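# Screw a fed screw into the red-taped housing corner

## Task

Take a screw from the screw feeder and turn it with the screwdriver motor into the hole at the housing corner marked with red tape until the motor halts on its own at the torque limit (the result shows stopped_at_torque=1); after that, do not rotate or shift that screw again. The other three holes must stay empty, and any screw tip left in one of them means failure. If a screw was pressed in rather than turned, unscrew it fully and drive it again. Once tight, release the screw, raise the screwdriver clearly above its head and move away.

## Robot and tools

Robot: one arm with a powered screwdriver at its end. The tool point is the tip of the hex key when nothing presses on it; the key lies along the tool point's +z axis and can be pushed back by up to 12 mm. A thin vacuum sleeve around the key can hold a screw. A flat block sticks out about 9 cm from the last joint's axis toward the screwdriver's -y side and turns with it, so watch its clearance.

Frames: results report position in metres and orientation as quaternion wxyz in the scene frame. Its origin is on the table top below the arm base, +z is up, and +y is to the left when facing along +x. The reported tip position may be slightly off, more so at long reach. Motion commands, however, are offsets in the tool point's own axes.

The row: every motion command uses one row of 9 numbers, each in [-1, 1], in this order: dx, dy, dz, rx, ry, rz, spindle, torque_limit, sleeve_vacuum. The first six are an offset (not a pose) from the tool point's measured pose when the action starts, in tool axes. 1.0 equals 0.6 m for dx, dy, dz and 180 degrees for the rotation vector rx, ry, rz. spindle: +1 spins the key clockwise at 500 rpm (drives a screw in), -1 spins it the other way; it takes 0.5 s to spin up, and it keeps the last value, even between calls, until you send 0. torque_limit maps linearly from 0.3 N m at -1 to 1.2 N m at +1 and persists. sleeve_vacuum above 0.01 holds a screw; anything else releases it; it also persists.

execute_actions(actions): a list of up to 15 actions; each action is a table of up to 15 rows, one row per 1/30 s step. If fewer than 15 rows are given, the final row repeats to fill 15 steps (0.5 s). All rows in an action are offsets from that action's starting pose, not from the previous row. The first action of a call starts from the last pose a result reported. An empty list just returns state and images. Each step the commanded pose is clipped to at most 100 mm and 16 degrees from the measured pose, so large offsets need several actions; the arm also lags about 0.17 s behind commands.

move(target, speed, stop_force, blocking): target is one 9-number row as above, an offset from the pose in the latest result that shows one; the tool values in it are sent at the start. The path is straight, lasting 0.5 to 10 s, and does not avoid obstacles. speed is in m/s, 0.002 to 0.5 (default 0.25); turning is capped at twice that in rad/s. stop_force (N, 13 to 80) ends the path when the wrist sensor feels that much added resistance along the line to the target for two steps; use it with very low speed when approaching contact, and omit it when backing away from a surface. It is unreliable on moves that rotate. blocking=false returns after 0.5 s while the arm keeps going (not allowed with stop_force); then use wait or stop before further motion. The result adds a move: line with the ending (done, contact, held, off_target, moving, fault), the limits that acted, and the distance to target.

wait(seconds): 0 to 10 s, the arm holds its last command; a running move continues. stop(): brakes a running move; the spindle keeps its setting. zoom_image(camera, region): camera is cam_high, cam_low or cam_wrist; region is [x0, y0, x1, y1] in pixels, at most 504 by 504 (images are 672x504, 672x504, 616x616). finished_scene(scene): ends the current scene, given its number; irreversible.

Screw procedure: place the tool point on the screw's axis 2 mm below the head top and turn gently with spindle between -0.2 and 0.2; negative seats the key without advancing, positive also drives. Pick the screw from the feeder with vacuum on; screw_detected=1 means the sleeve is sealed (sleeve_vacuum_kpa above 30). Over the red-taped hole, drive with positive spindle while lowering the arm 0.7 mm per turn. The motor quits at 95 % of torque_limit and stopped_at_torque becomes 1; positive spindle then does nothing until spindle has been 0 or below for 0.5 s. Finish with spindle 0, vacuum off, then lift clear well above the head.

Safety: a joint torque at its load limit (shoulder 287, elbow 130, wrists 46.9 N m) or 150 N of external force stops the arm for 10 s and cancels the rest of the call. The arm is stiff, so aiming even slightly past a firm contact can fault; approach slowly. Wrist force and torque are in tool axes, noisy (offset up to about 5.5 N), saturate near 100 N; "no reading" is normal at first. Loose objects may get nudged. Never knock or place anything off the table; avoid drops, slips and slams. Holding loads heats motors: a MOTOR HOT warning appears from 70 °C, and at 85 °C brakes engage until cooled. A "pose unreachable" line means the clearance check altered or blocked the command; "Hand target" shows where the controller is currently heading.

Each tool is called as name([rows], argument=value, ...), one row to a line, values as JSON.

## Session

execute_actions(actions=[])

Scene clock: 0.00 s.
end_effector_position=(+0.4035, +0.2524, +0.3583) sleeve_vacuum_kpa=0 screw_detected=0 stopped_at_torque=0 turns=0.00 end_effector_quat_wxyz=(+0.267, +0.641, +0.667, -0.270) end_effector_velocity=(-0.001, -0.001, -0.000) end_effector_angular_velocity=(+0.001, +0.000, -0.002)
Joint positions: [-0.455 -2.118  2.163 -1.614 -1.572 -0.455]
Joint velocities: [-0.001  0.     0.001  0.001  0.     0.   ]
Wrist force (N, on the end effector, along its own x y z axes, offset not removed): no reading
Wrist torque (N m, same axes, about the end effector's origin, offset not removed): no reading
Hand target: +0.403, +0.252, +0.358; +0.267, +0.641, +0.667, -0.270

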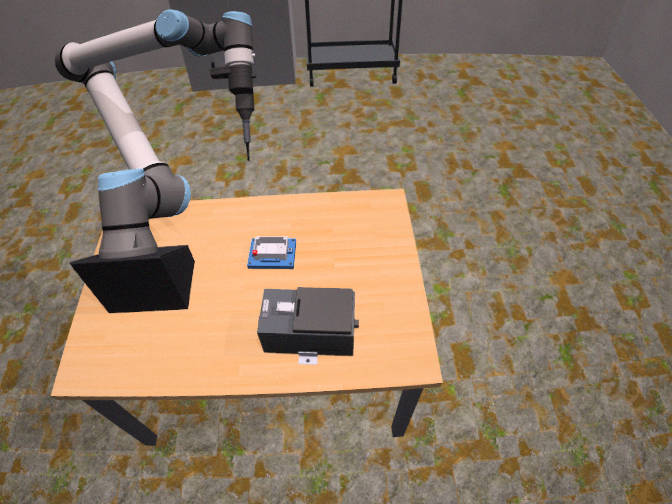

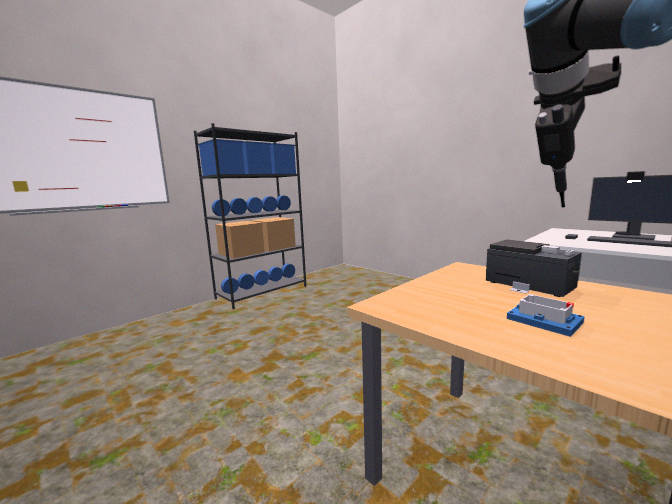

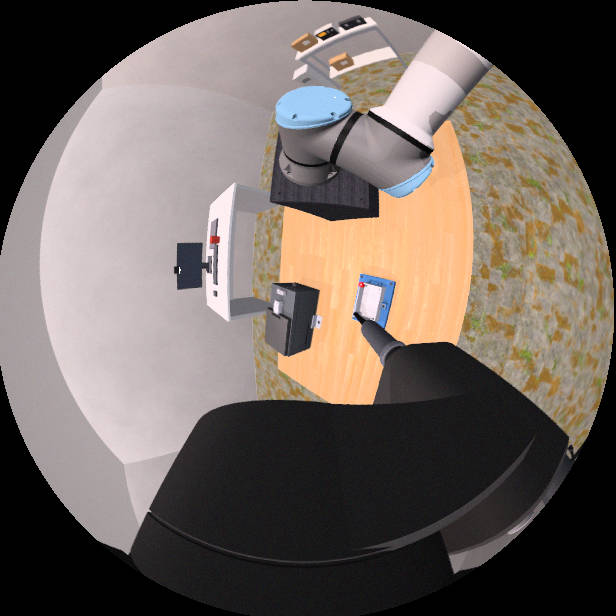

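move(target=[0,0,0,0,0.25,0,0,0,0], speed=0.4)

move(target=[-0.72,0.061,0.26,0,0,0,0,0,0], speed=0.3)

zoom_image(camera="cam_wrist", region=[310,270,400,360])

zoom_image(camera="cam_high", region=[235,225,315,325])

Scene clock: 3.53 s.
end_effector_position=(+0.4033, +0.2528, +0.3583) sleeve_vacuum_kpa=0 screw_detected=0 stopped_at_torque=0 turns=0.00 end_effector_quat_wxyz=(-0.009, +0.695, +0.719, -0.004) end_effector_velocity=(-0.001, +0.001, -0.002) end_effector_angular_velocity=(+0.009, +0.004, +0.001)
Joint positions: [-0.95  -1.854  2.191 -1.224 -1.147 -1.102]
Joint velocities: [ 0.     0.004  0.002  0.005  0.001 -0.006]
Wrist force (N, on the end effector, along its own x y z axes, offset not removed): [0.1 -0.8 2.2]
Wrist torque (N m, same axes, about the end effector's origin, offset not removed): [-0.28 0.24 0.08]
Hand target: +0.403, +0.253, +0.358; -0.009, +0.695, +0.719, -0.003
Off the commanded pose: 0.000 m, 0 deg.
move: done

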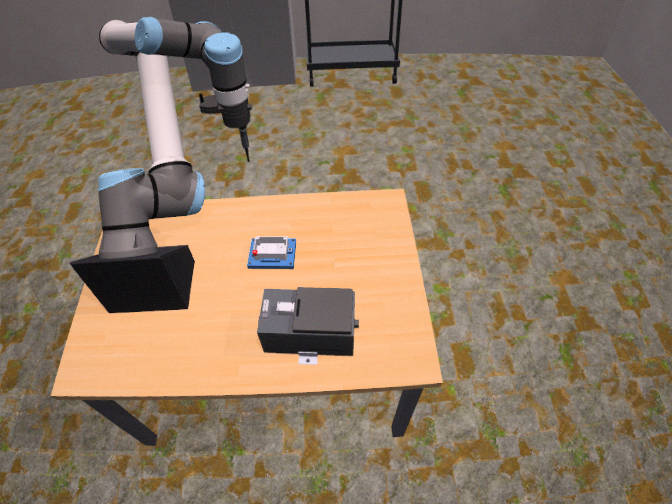

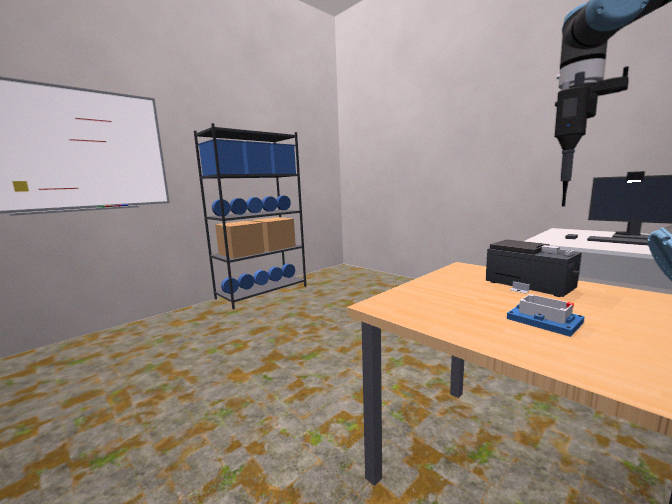

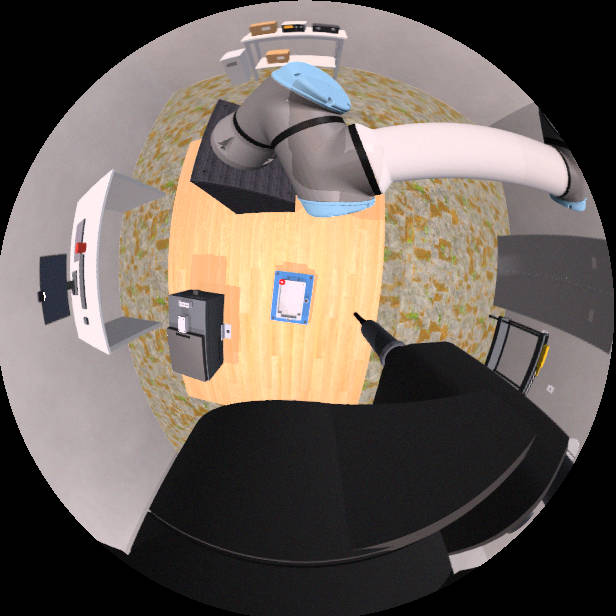

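Scene clock: 5.63 s.
end_effector_position=(+0.4515, -0.1762, +0.1985) sleeve_vacuum_kpa=0 screw_detected=0 stopped_at_torque=0 turns=0.00 end_effector_quat_wxyz=(-0.009, +0.695, +0.719, -0.004) end_effector_velocity=(+0.001, -0.002, +0.001) end_effector_angular_velocity=(-0.005, -0.001, +0.002)
Joint positions: [-1.083 -1.013  2.211 -2.044 -1.233 -1.212]
Joint velocities: [ 0.     0.    -0.002 -0.004 -0.     0.   ]
Wrist force (N, on the end effector, along its own x y z axes, offset not removed): [2.6 -2.7 3.4]
Wrist torque (N m, same axes, about the end effector's origin, offset not removed): [-0.78 -0.48 0.14]
Hand target: +0.452, -0.176, +0.198; -0.009, +0.695, +0.719, -0.004
Off the commanded pose: 0.001 m, 0 deg.
move: done

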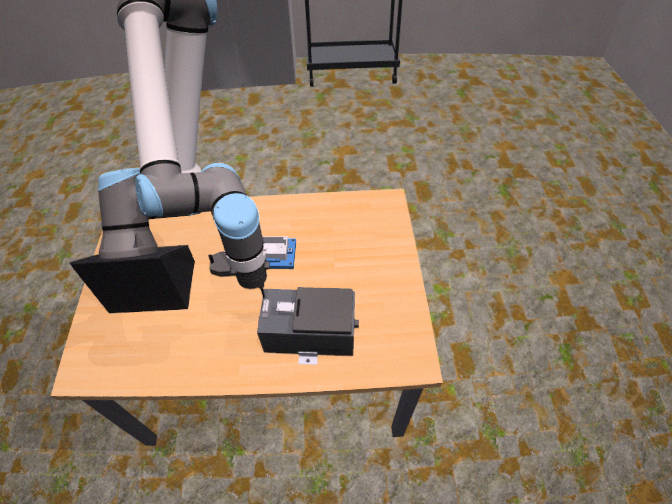

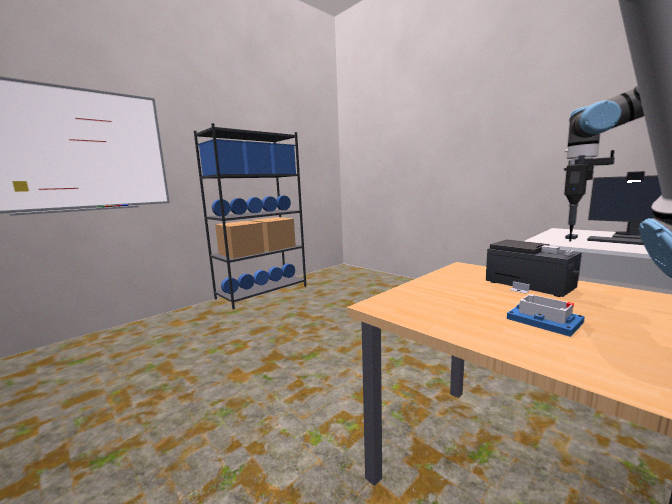

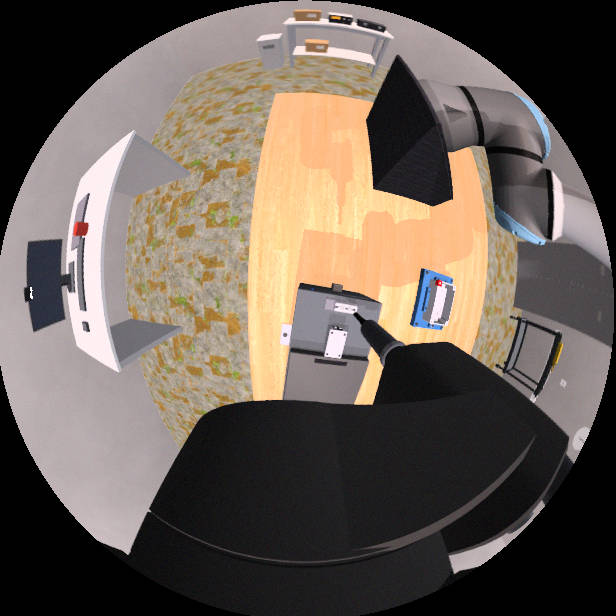

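Region (310, 270, 400, 360) of cam_wrist's 616x616 image, scaled by 5.600, with more detail than that image has.

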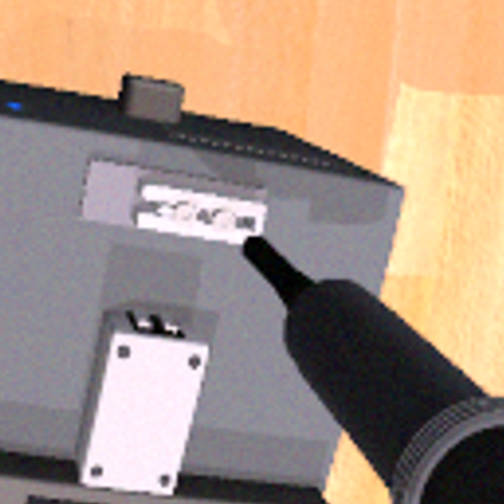

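Region (235, 225, 315, 325) of cam_high's 672x504 image, scaled by 5.040, with more detail than that image has; it fills the left 403 columns of this view, and the rest is white.

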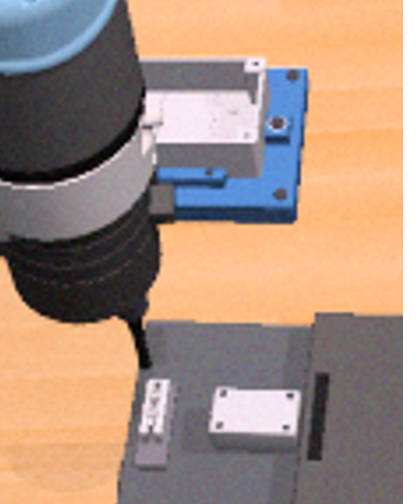

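move(target=[0.0045,0.0033,0.044,0,0,0,0,0,1], speed=0.05)

zoom_image(camera="cam_wrist", region=[325,285,375,335])

zoom_image(camera="cam_high", region=[245,280,285,320])

Scene clock: 7.73 s.
end_effector_position=(+0.4530, -0.1733, +0.1722) sleeve_vacuum_kpa=14 screw_detected=0 stopped_at_torque=0 turns=0.00 end_effector_quat_wxyz=(-0.009, +0.695, +0.719, -0.004) end_effector_velocity=(-0.001, +0.001, -0.002) end_effector_angular_velocity=(+0.001, +0.001, -0.001)
Joint positions: [-1.064 -0.99   2.236 -2.098 -1.221 -1.197]
Joint velocities: [ 0.001  0.001  0.002 -0.002 -0.     0.001]
Wrist force (N, on the end effector, along its own x y z axes, offset not removed): [1.5 -3.7 1.7]
Wrist torque (N m, same axes, about the end effector's origin, offset not removed): [-1.08 -0.25 0.24]
Hand target: +0.453, -0.173, +0.172; -0.009, +0.695, +0.719, -0.004
Off the commanded pose: 0.000 m, 0 deg.
move: done

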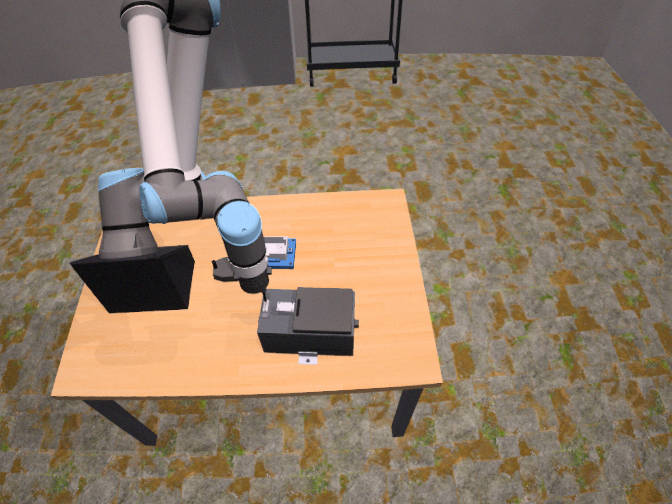

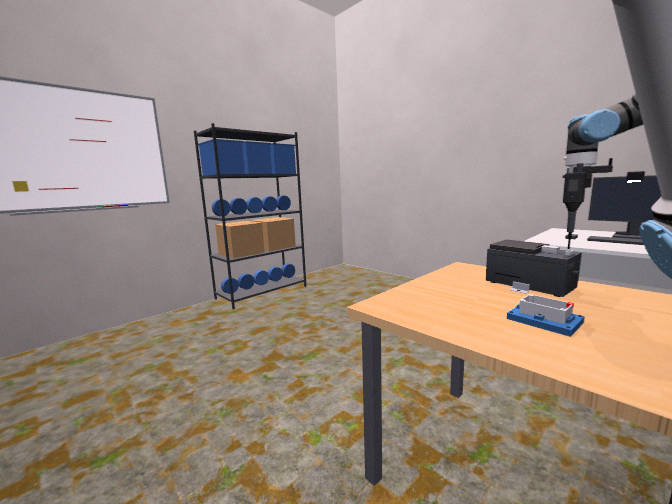

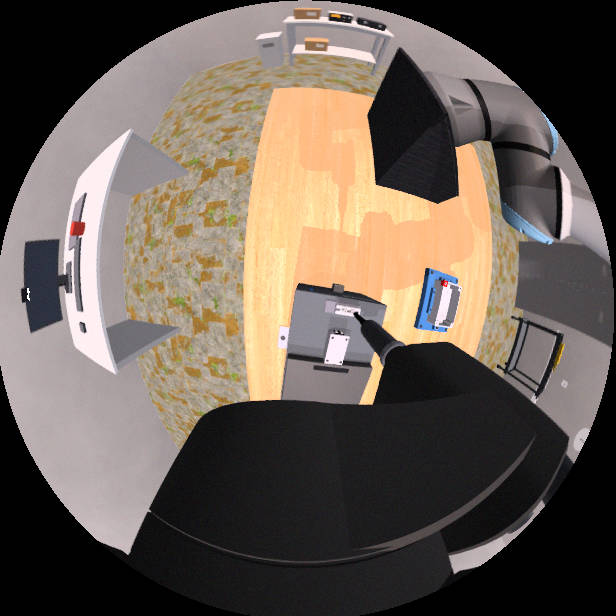

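Region (325, 285, 375, 335) of cam_wrist's 616x616 image, scaled by 10.080, with more detail than that image has.

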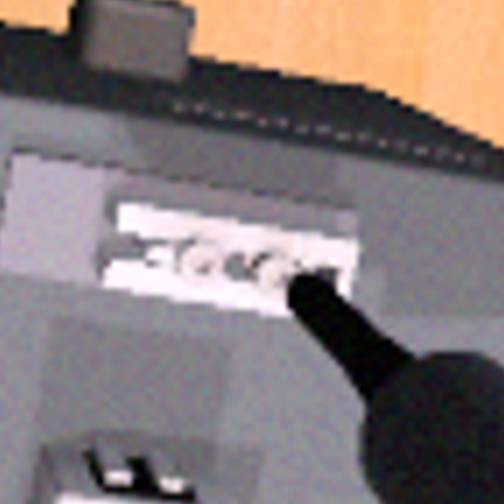

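Region (245, 280, 285, 320) of cam_high's 672x504 image, scaled by 12.600, with more detail than that image has.

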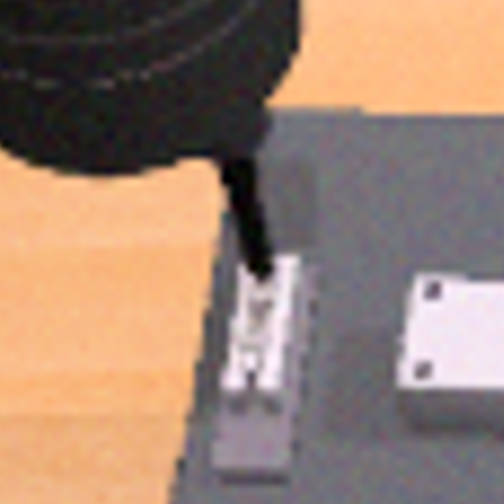

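move(target=[-0.0035,-0.0018,0,0,0,0,0,0,1], speed=0.03)

move(target=[0,0,0.017,0,0,0,-0.15,0,1], speed=0.005, stop_force=15)

execute_actions([
  [[0,0,0,0,0,0,-0.15,0,1]],
  [[0,0,0,0,0,0,0,0,1]],
])

zoom_image(camera="cam_wrist", region=[325,285,375,335])

Scene clock: 9.67 s.
end_effector_position=(+0.4520, -0.1754, +0.1722) sleeve_vacuum_kpa=14 screw_detected=0 stopped_at_torque=0 turns=0.00 end_effector_quat_wxyz=(-0.009, +0.695, +0.719, -0.004) end_effector_velocity=(-0.000, -0.000, -0.001) end_effector_angular_velocity=(+0.002, +0.002, -0.000)
Joint positions: [-1.067 -0.987  2.235 -2.099 -1.223 -1.199]
Joint velocities: [ 0.001  0.003 -0.001  0.001 -0.001 -0.001]
Wrist force (N, on the end effector, along its own x y z axes, offset not removed): [2.3 -3.6 1.9]
Wrist torque (N m, same axes, about the end effector's origin, offset not removed): [-1.02 -0.42 0.21]
Hand target: +0.452, -0.175, +0.172; -0.009, +0.695, +0.719, -0.004
Off the commanded pose: 0.000 m, 0 deg.
move: done

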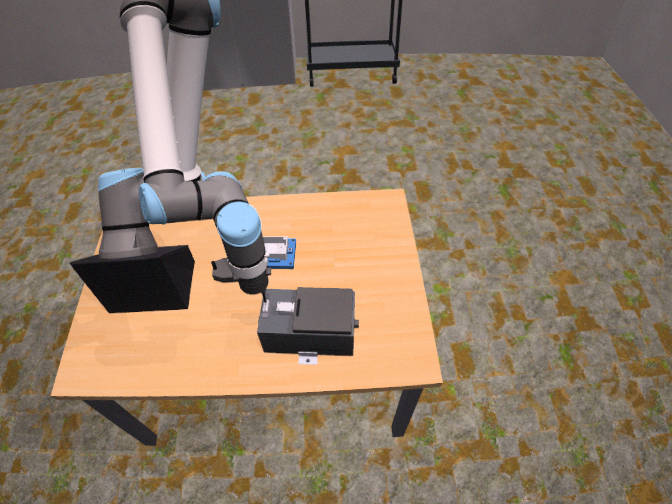

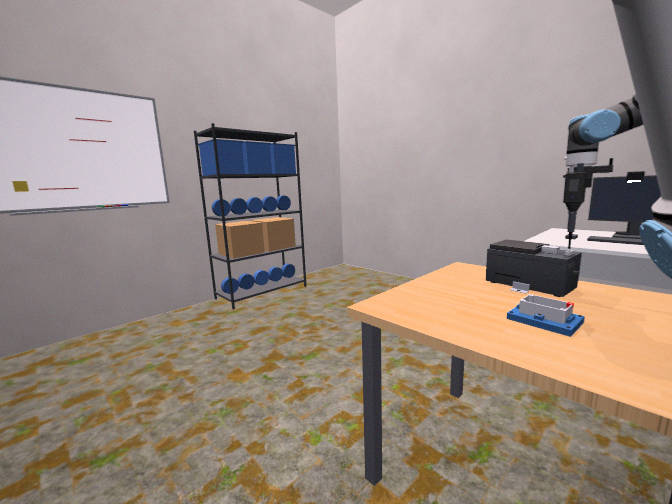

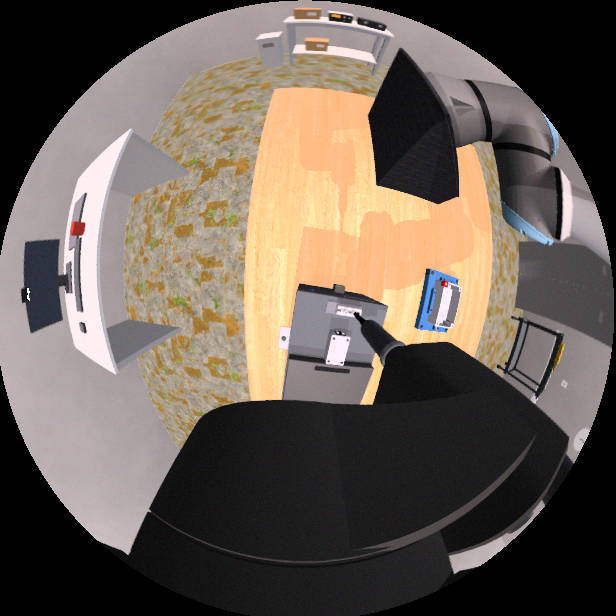

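Scene clock: 11.93 s.
end_effector_position=(+0.4518, -0.1753, +0.1621) sleeve_vacuum_kpa=38 screw_detected=1 stopped_at_torque=0 turns=-2.81 end_effector_quat_wxyz=(-0.009, +0.695, +0.719, -0.004) end_effector_velocity=(+0.001, -0.001, +0.000) end_effector_angular_velocity=(-0.003, -0.001, +0.001)
Joint positions: [-1.061 -0.975  2.245 -2.121 -1.219 -1.194]
Joint velocities: [ 0.    -0.    -0.    -0.002 -0.     0.   ]
Wrist force (N, on the end effector, along its own x y z axes, offset not removed): [2.2 -2.4 -5.0]
Wrist torque (N m, same axes, about the end effector's origin, offset not removed): [-0.93 -0.54 0.16]
Hand target: +0.452, -0.175, +0.162; -0.009, +0.695, +0.719, -0.004
Off the commanded pose: 0.000 m, 0 deg.
move: done

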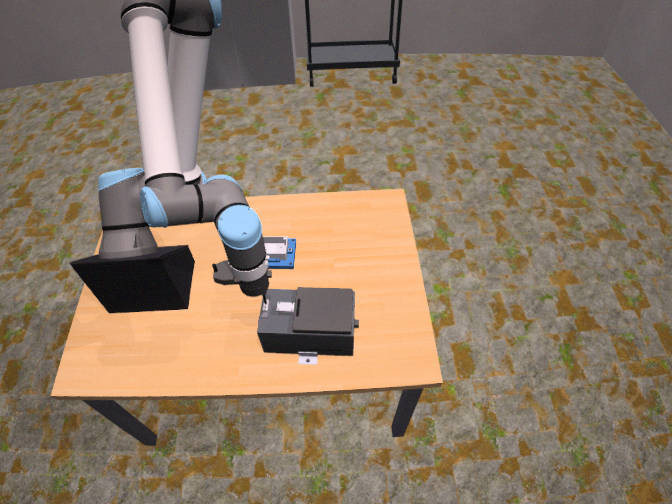

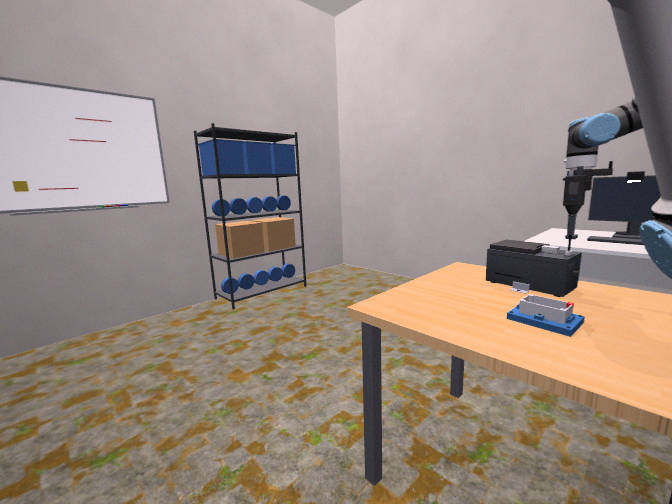

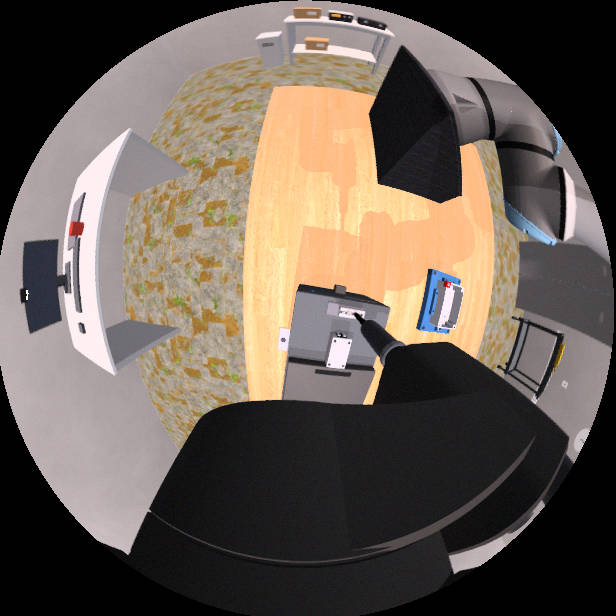

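Scene clock: 12.93 s.
end_effector_position=(+0.4518, -0.1753, +0.1621) sleeve_vacuum_kpa=38 screw_detected=1 stopped_at_torque=0 turns=-3.43 end_effector_quat_wxyz=(-0.009, +0.695, +0.719, -0.004) end_effector_velocity=(-0.000, -0.001, +0.000) end_effector_angular_velocity=(+0.000, -0.000, -0.001)
Joint positions: [-1.061 -0.975  2.245 -2.121 -1.219 -1.194]
Joint velocities: [-0.001  0.001 -0.001 -0.    -0.     0.   ]
Wrist force (N, on the end effector, along its own x y z axes, offset not removed): [1.7 -2.6 -4.9]
Wrist torque (N m, same axes, about the end effector's origin, offset not removed): [-0.91 -0.62 0.25]
Hand target: +0.452, -0.175, +0.162; -0.009, +0.695, +0.719, -0.004
Off the commanded pose: 0.000 m, 0 deg.

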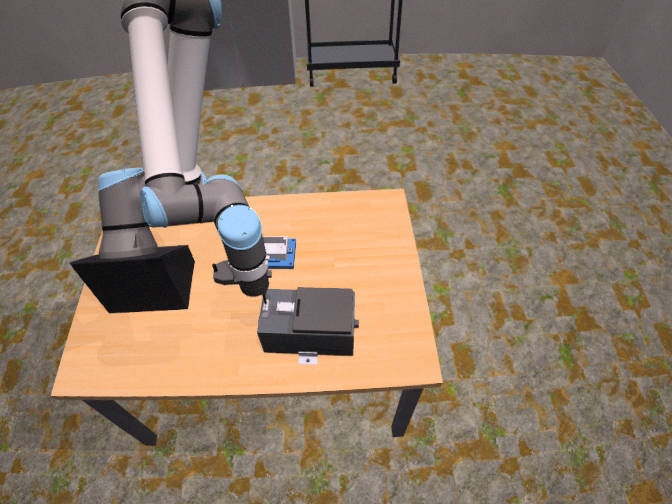

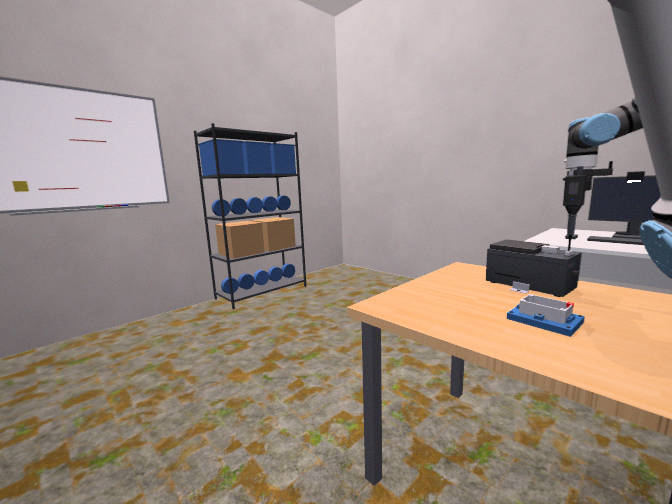

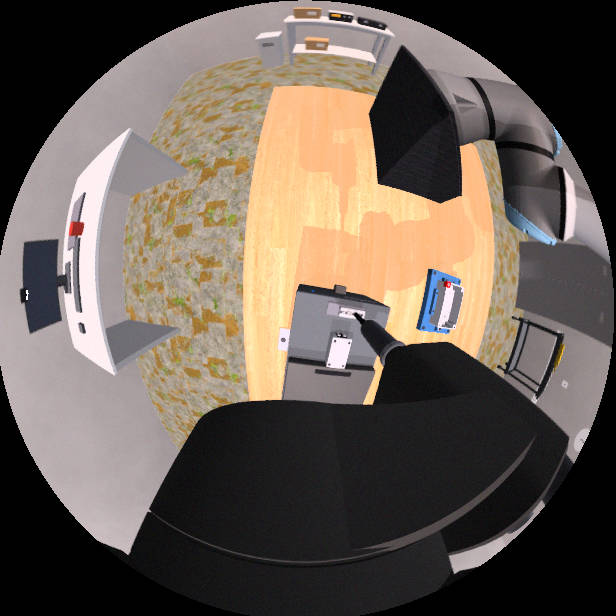

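Region (325, 285, 375, 335) of cam_wrist's 616x616 image, scaled by 10.080, with more detail than that image has.

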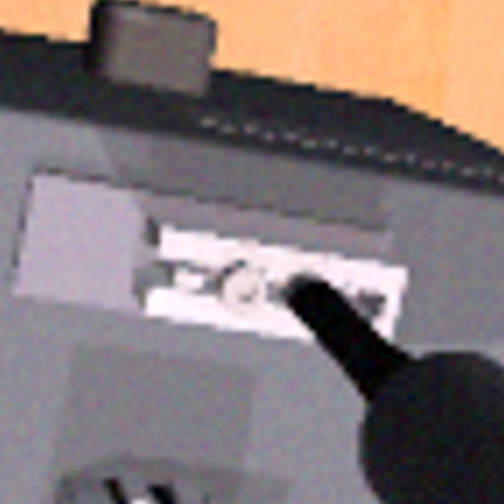

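move(target=[0,0,-0.08,0,0,0,0,0,1], speed=0.08)

move(target=[0.5,-0.111,0.08,0,0,0,0,0,1], speed=0.25)

move(target=[0,0,0.11,0,0,0,0,0,1], speed=0.1)

zoom_image(camera="cam_wrist", region=[310,260,400,350])

zoom_image(camera="cam_high", region=[235,215,295,275])

Scene clock: 15.77 s.
end_effector_position=(+0.4526, -0.1756, +0.2099) sleeve_vacuum_kpa=40 screw_detected=1 stopped_at_torque=0 turns=-3.43 end_effector_quat_wxyz=(-0.009, +0.695, +0.719, -0.004) end_effector_velocity=(+0.000, -0.001, +0.003) end_effector_angular_velocity=(+0.000, -0.002, -0.002)
Joint positions: [-1.087 -1.024  2.198 -2.02  -1.236 -1.215]
Joint velocities: [-0.003 -0.002 -0.003  0.005 -0.    -0.001]
Wrist force (N, on the end effector, along its own x y z axes, offset not removed): [2.4 -2.4 1.0]
Wrist torque (N m, same axes, about the end effector's origin, offset not removed): [-0.67 -0.51 0.07]
Hand target: +0.453, -0.176, +0.210; -0.009, +0.695, +0.719, -0.004
Off the commanded pose: 0.000 m, 0 deg.
move: done

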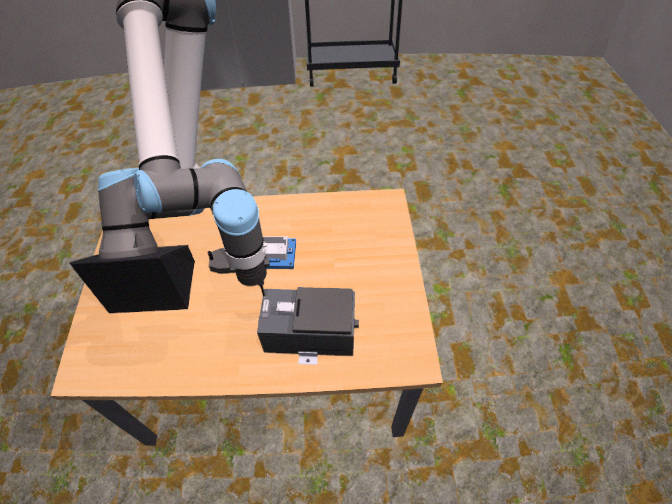

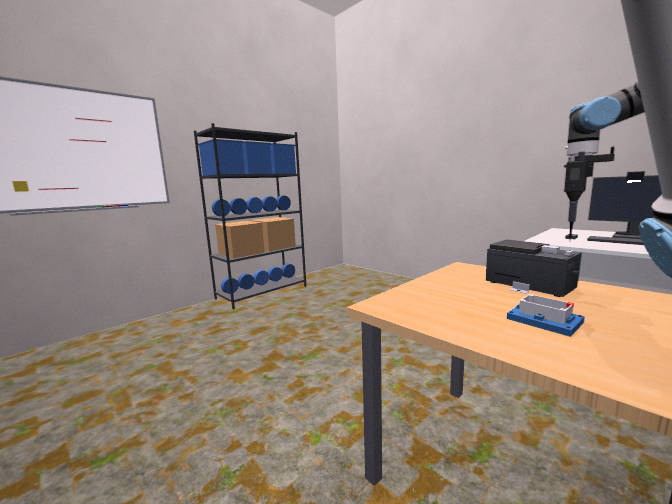

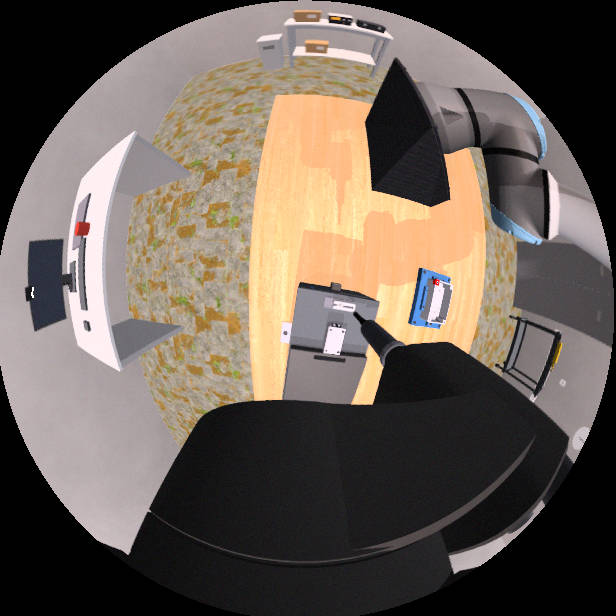

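Scene clock: 17.57 s.
end_effector_position=(+0.3753, +0.1220, +0.1652) sleeve_vacuum_kpa=40 screw_detected=1 stopped_at_torque=0 turns=-3.43 end_effector_quat_wxyz=(-0.009, +0.695, +0.719, -0.004) end_effector_velocity=(+0.001, +0.001, +0.001) end_effector_angular_velocity=(+0.001, -0.002, -0.001)
Joint positions: [-0.946 -1.649  2.529 -1.768 -1.145 -1.099]
Joint velocities: [-0.001 -0.004 -0.001  0.005  0.001  0.001]
Wrist force (N, on the end effector, along its own x y z axes, offset not removed): [1.7 -1.6 2.7]
Wrist torque (N m, same axes, about the end effector's origin, offset not removed): [-0.46 -0.19 0.07]
Hand target: +0.375, +0.122, +0.165; -0.009, +0.695, +0.719, -0.004
Off the commanded pose: 0.001 m, 0 deg.
move: done

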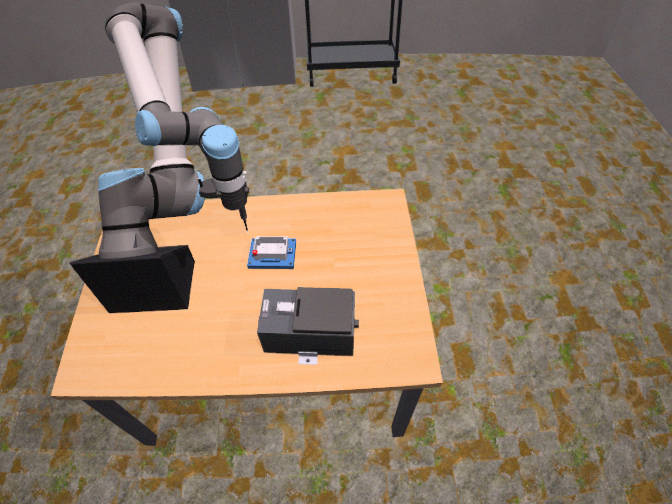

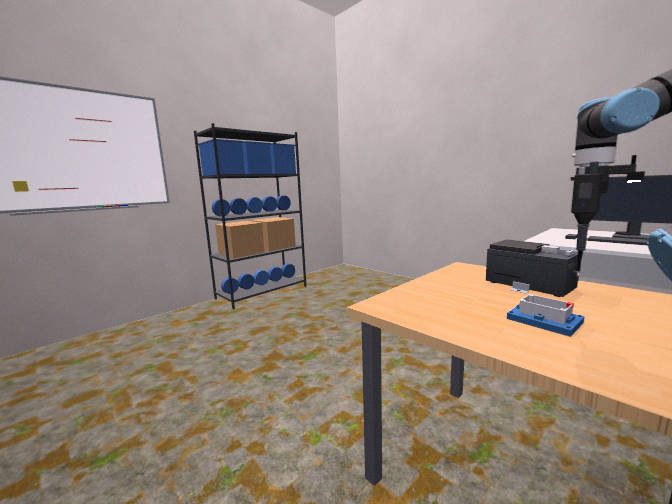

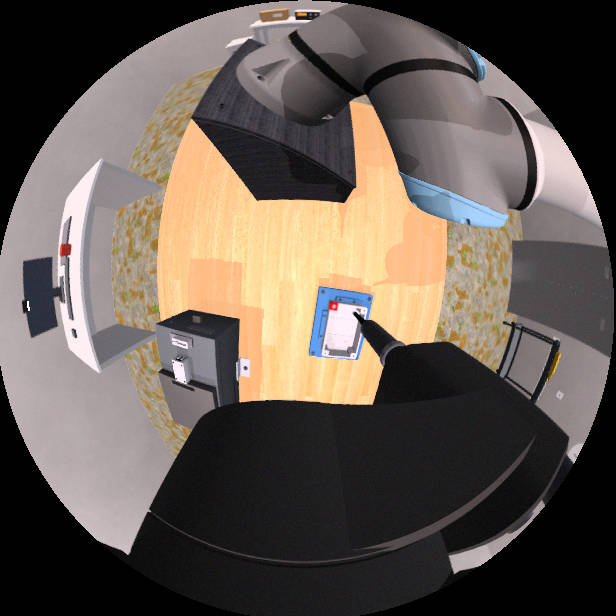

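Scene clock: 18.63 s.
end_effector_position=(+0.3742, +0.1224, +0.0993) sleeve_vacuum_kpa=40 screw_detected=1 stopped_at_torque=0 turns=-3.43 end_effector_quat_wxyz=(-0.009, +0.695, +0.719, -0.004) end_effector_velocity=(+0.001, +0.000, -0.001) end_effector_angular_velocity=(+0.001, -0.001, -0.000)
Joint positions: [-0.874 -1.574  2.609 -1.951 -1.1   -1.036]
Joint velocities: [ 0.002  0.004  0.001 -0.005  0.003  0.002]
Wrist force (N, on the end effector, along its own x y z axes, offset not removed): [1.4 -3.9 1.4]
Wrist torque (N m, same axes, about the end effector's origin, offset not removed): [-1.06 -0.17 0.25]
Hand target: +0.374, +0.122, +0.099; -0.009, +0.695, +0.719, -0.004
Off the commanded pose: 0.000 m, 0 deg.
move: done

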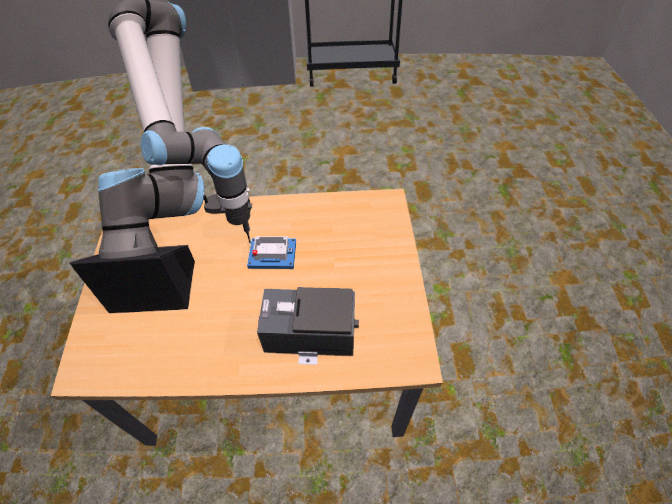

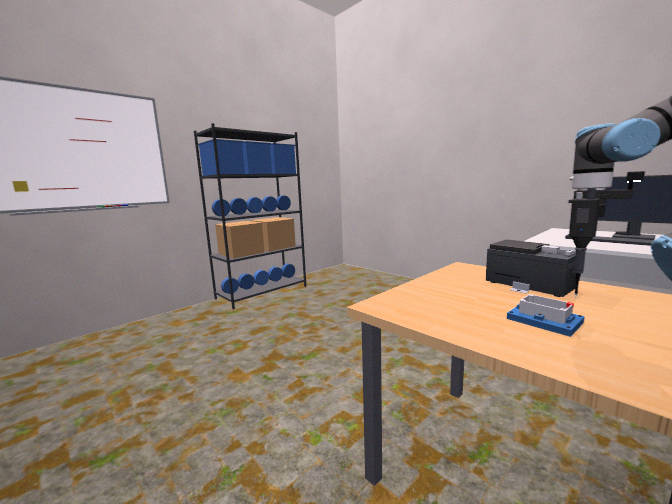

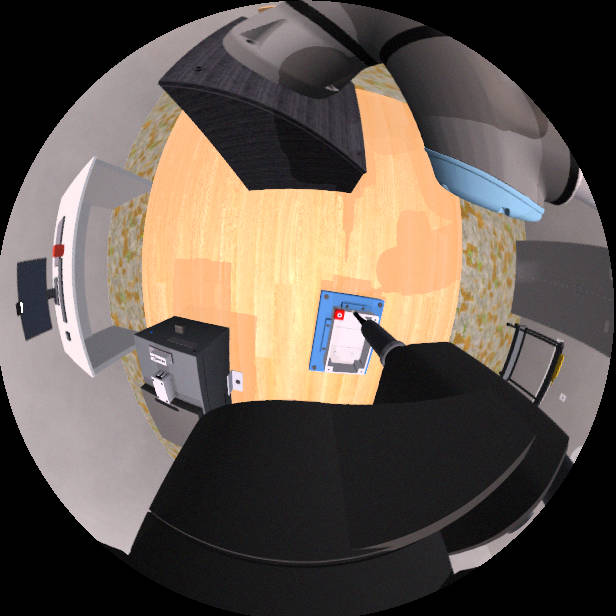

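Region (310, 260, 400, 350) of cam_wrist's 616x616 image, scaled by 5.600, with more detail than that image has.

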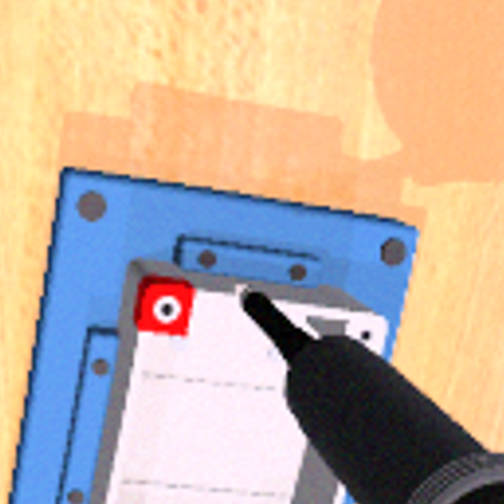

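Region (235, 215, 295, 275) of cam_high's 672x504 image, scaled by 8.400, with more detail than that image has.

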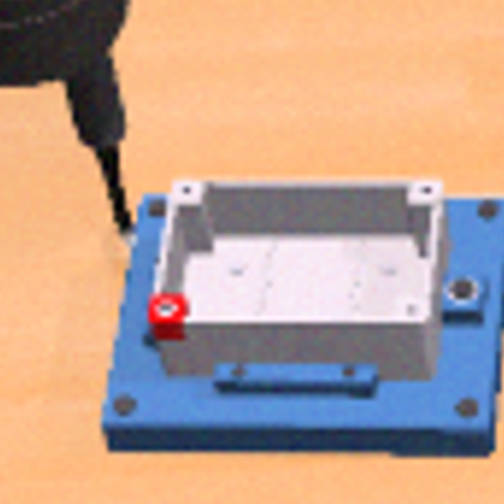

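execute_actions(actions=[])

move(target=[-0.015,0.027,0.045,0,0,0,0,-1,1], speed=0.05)

zoom_image(camera="cam_wrist", region=[310,260,400,350])

Scene clock: 21.17 s.
end_effector_position=(+0.3742, +0.1224, +0.0992) sleeve_vacuum_kpa=40 screw_detected=1 stopped_at_torque=0 turns=-3.43 end_effector_quat_wxyz=(-0.009, +0.695, +0.719, -0.004) end_effector_velocity=(+0.000, -0.000, -0.000) end_effector_angular_velocity=(-0.002, -0.000, +0.001)
Joint positions: [-0.874 -1.574  2.609 -1.951 -1.1   -1.036]
Joint velocities: [ 0.    -0.001  0.    -0.001 -0.    -0.   ]
Wrist force (N, on the end effector, along its own x y z axes, offset not removed): [1.8 -3.4 3.0]
Wrist torque (N m, same axes, about the end effector's origin, offset not removed): [-0.94 -0.23 0.19]
Hand target: +0.374, +0.122, +0.099; -0.009, +0.695, +0.719, -0.004
Off the commanded pose: 0.000 m, 0 deg.

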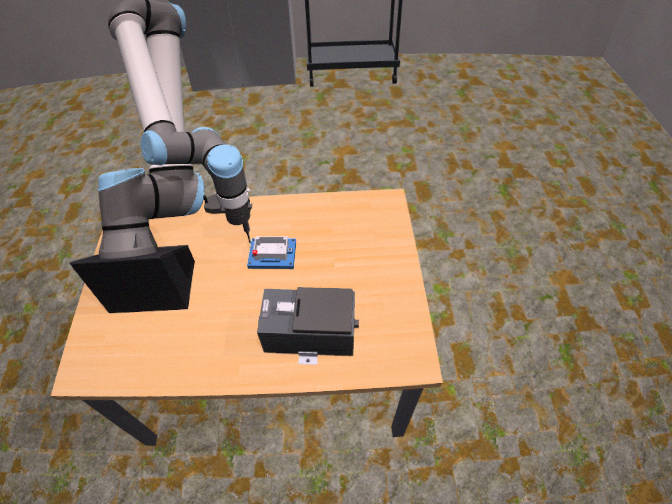

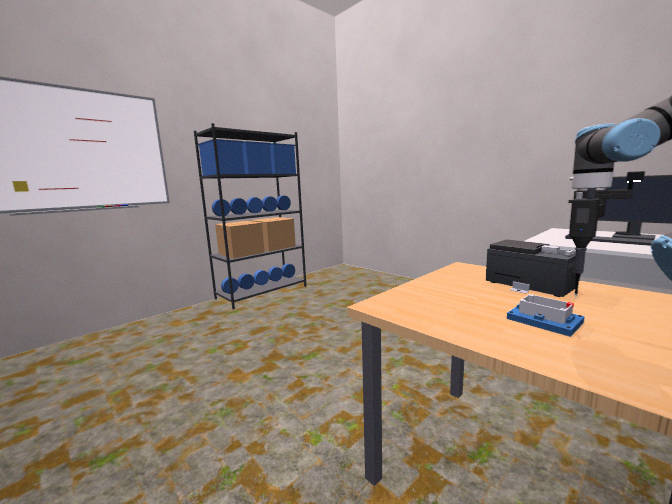

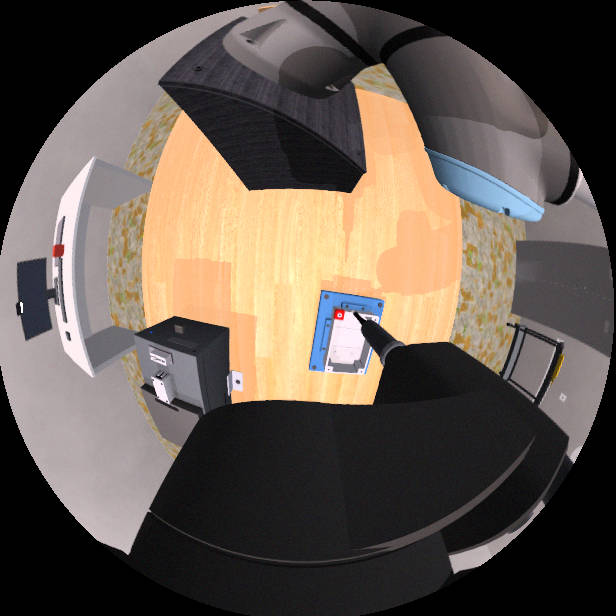

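Scene clock: 22.20 s.
end_effector_position=(+0.3901, +0.1141, +0.0719) sleeve_vacuum_kpa=40 screw_detected=1 stopped_at_torque=0 turns=-3.43 end_effector_quat_wxyz=(-0.009, +0.695, +0.719, -0.004) end_effector_velocity=(-0.000, +0.000, -0.002) end_effector_angular_velocity=(+0.003, +0.002, -0.003)
Joint positions: [-0.821 -1.482  2.612 -2.067 -1.069 -0.988]
Joint velocities: [ 0.001  0.006  0.    -0.002  0.001  0.002]
Wrist force (N, on the end effector, along its own x y z axes, offset not removed): [4.2 -4.2 -2.3]
Wrist torque (N m, same axes, about the end effector's origin, offset not removed): [-1.03 -0.77 0.21]
Hand target: +0.390, +0.114, +0.072; -0.009, +0.695, +0.719, -0.004
Off the commanded pose: 0.000 m, 0 deg.
move: done

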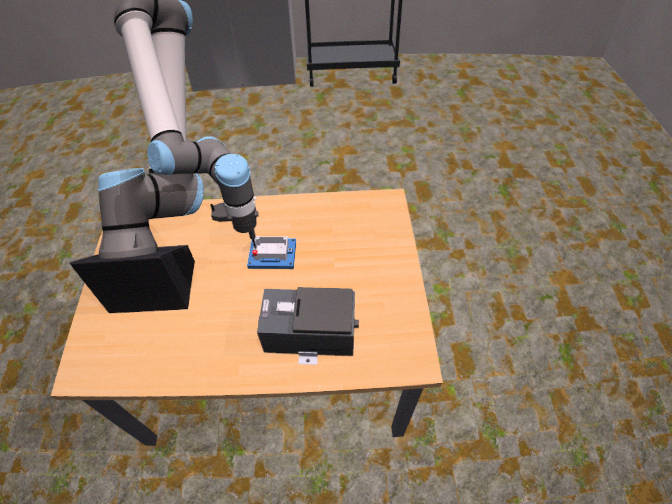

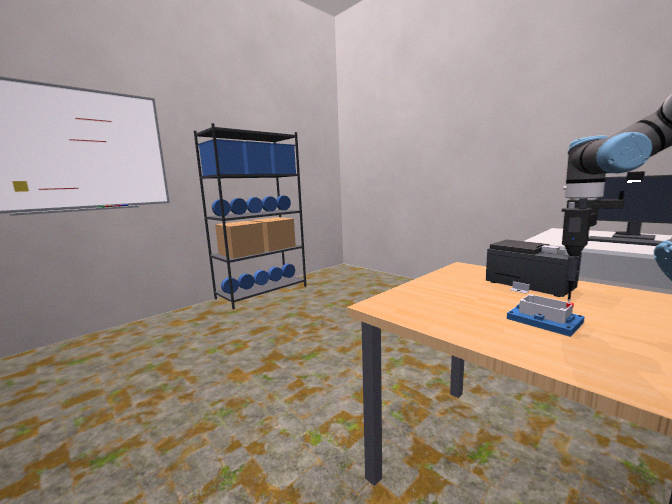

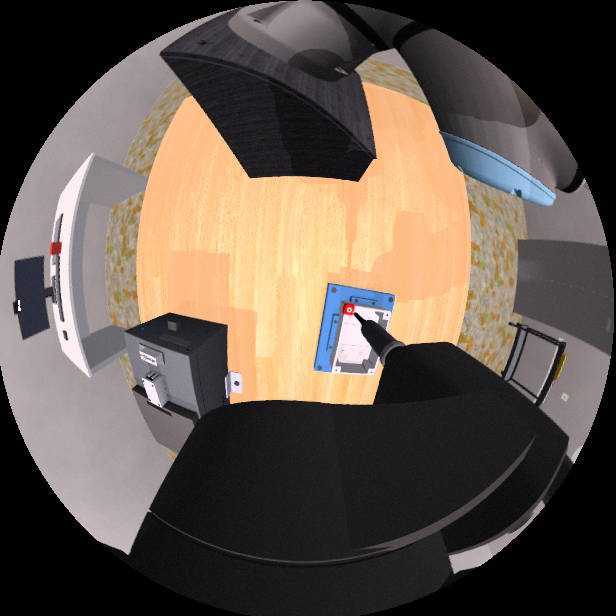

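Region (310, 260, 400, 350) of cam_wrist's 616x616 image, scaled by 5.600, with more detail than that image has.

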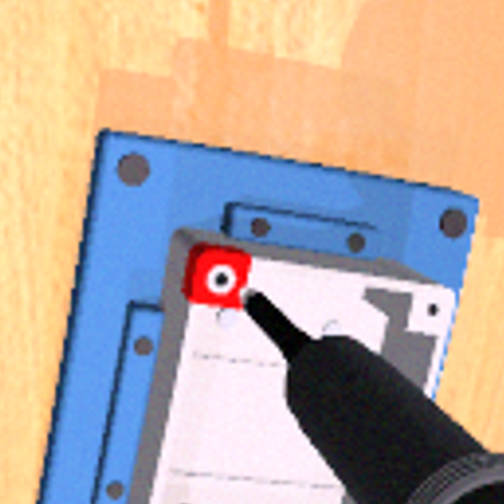

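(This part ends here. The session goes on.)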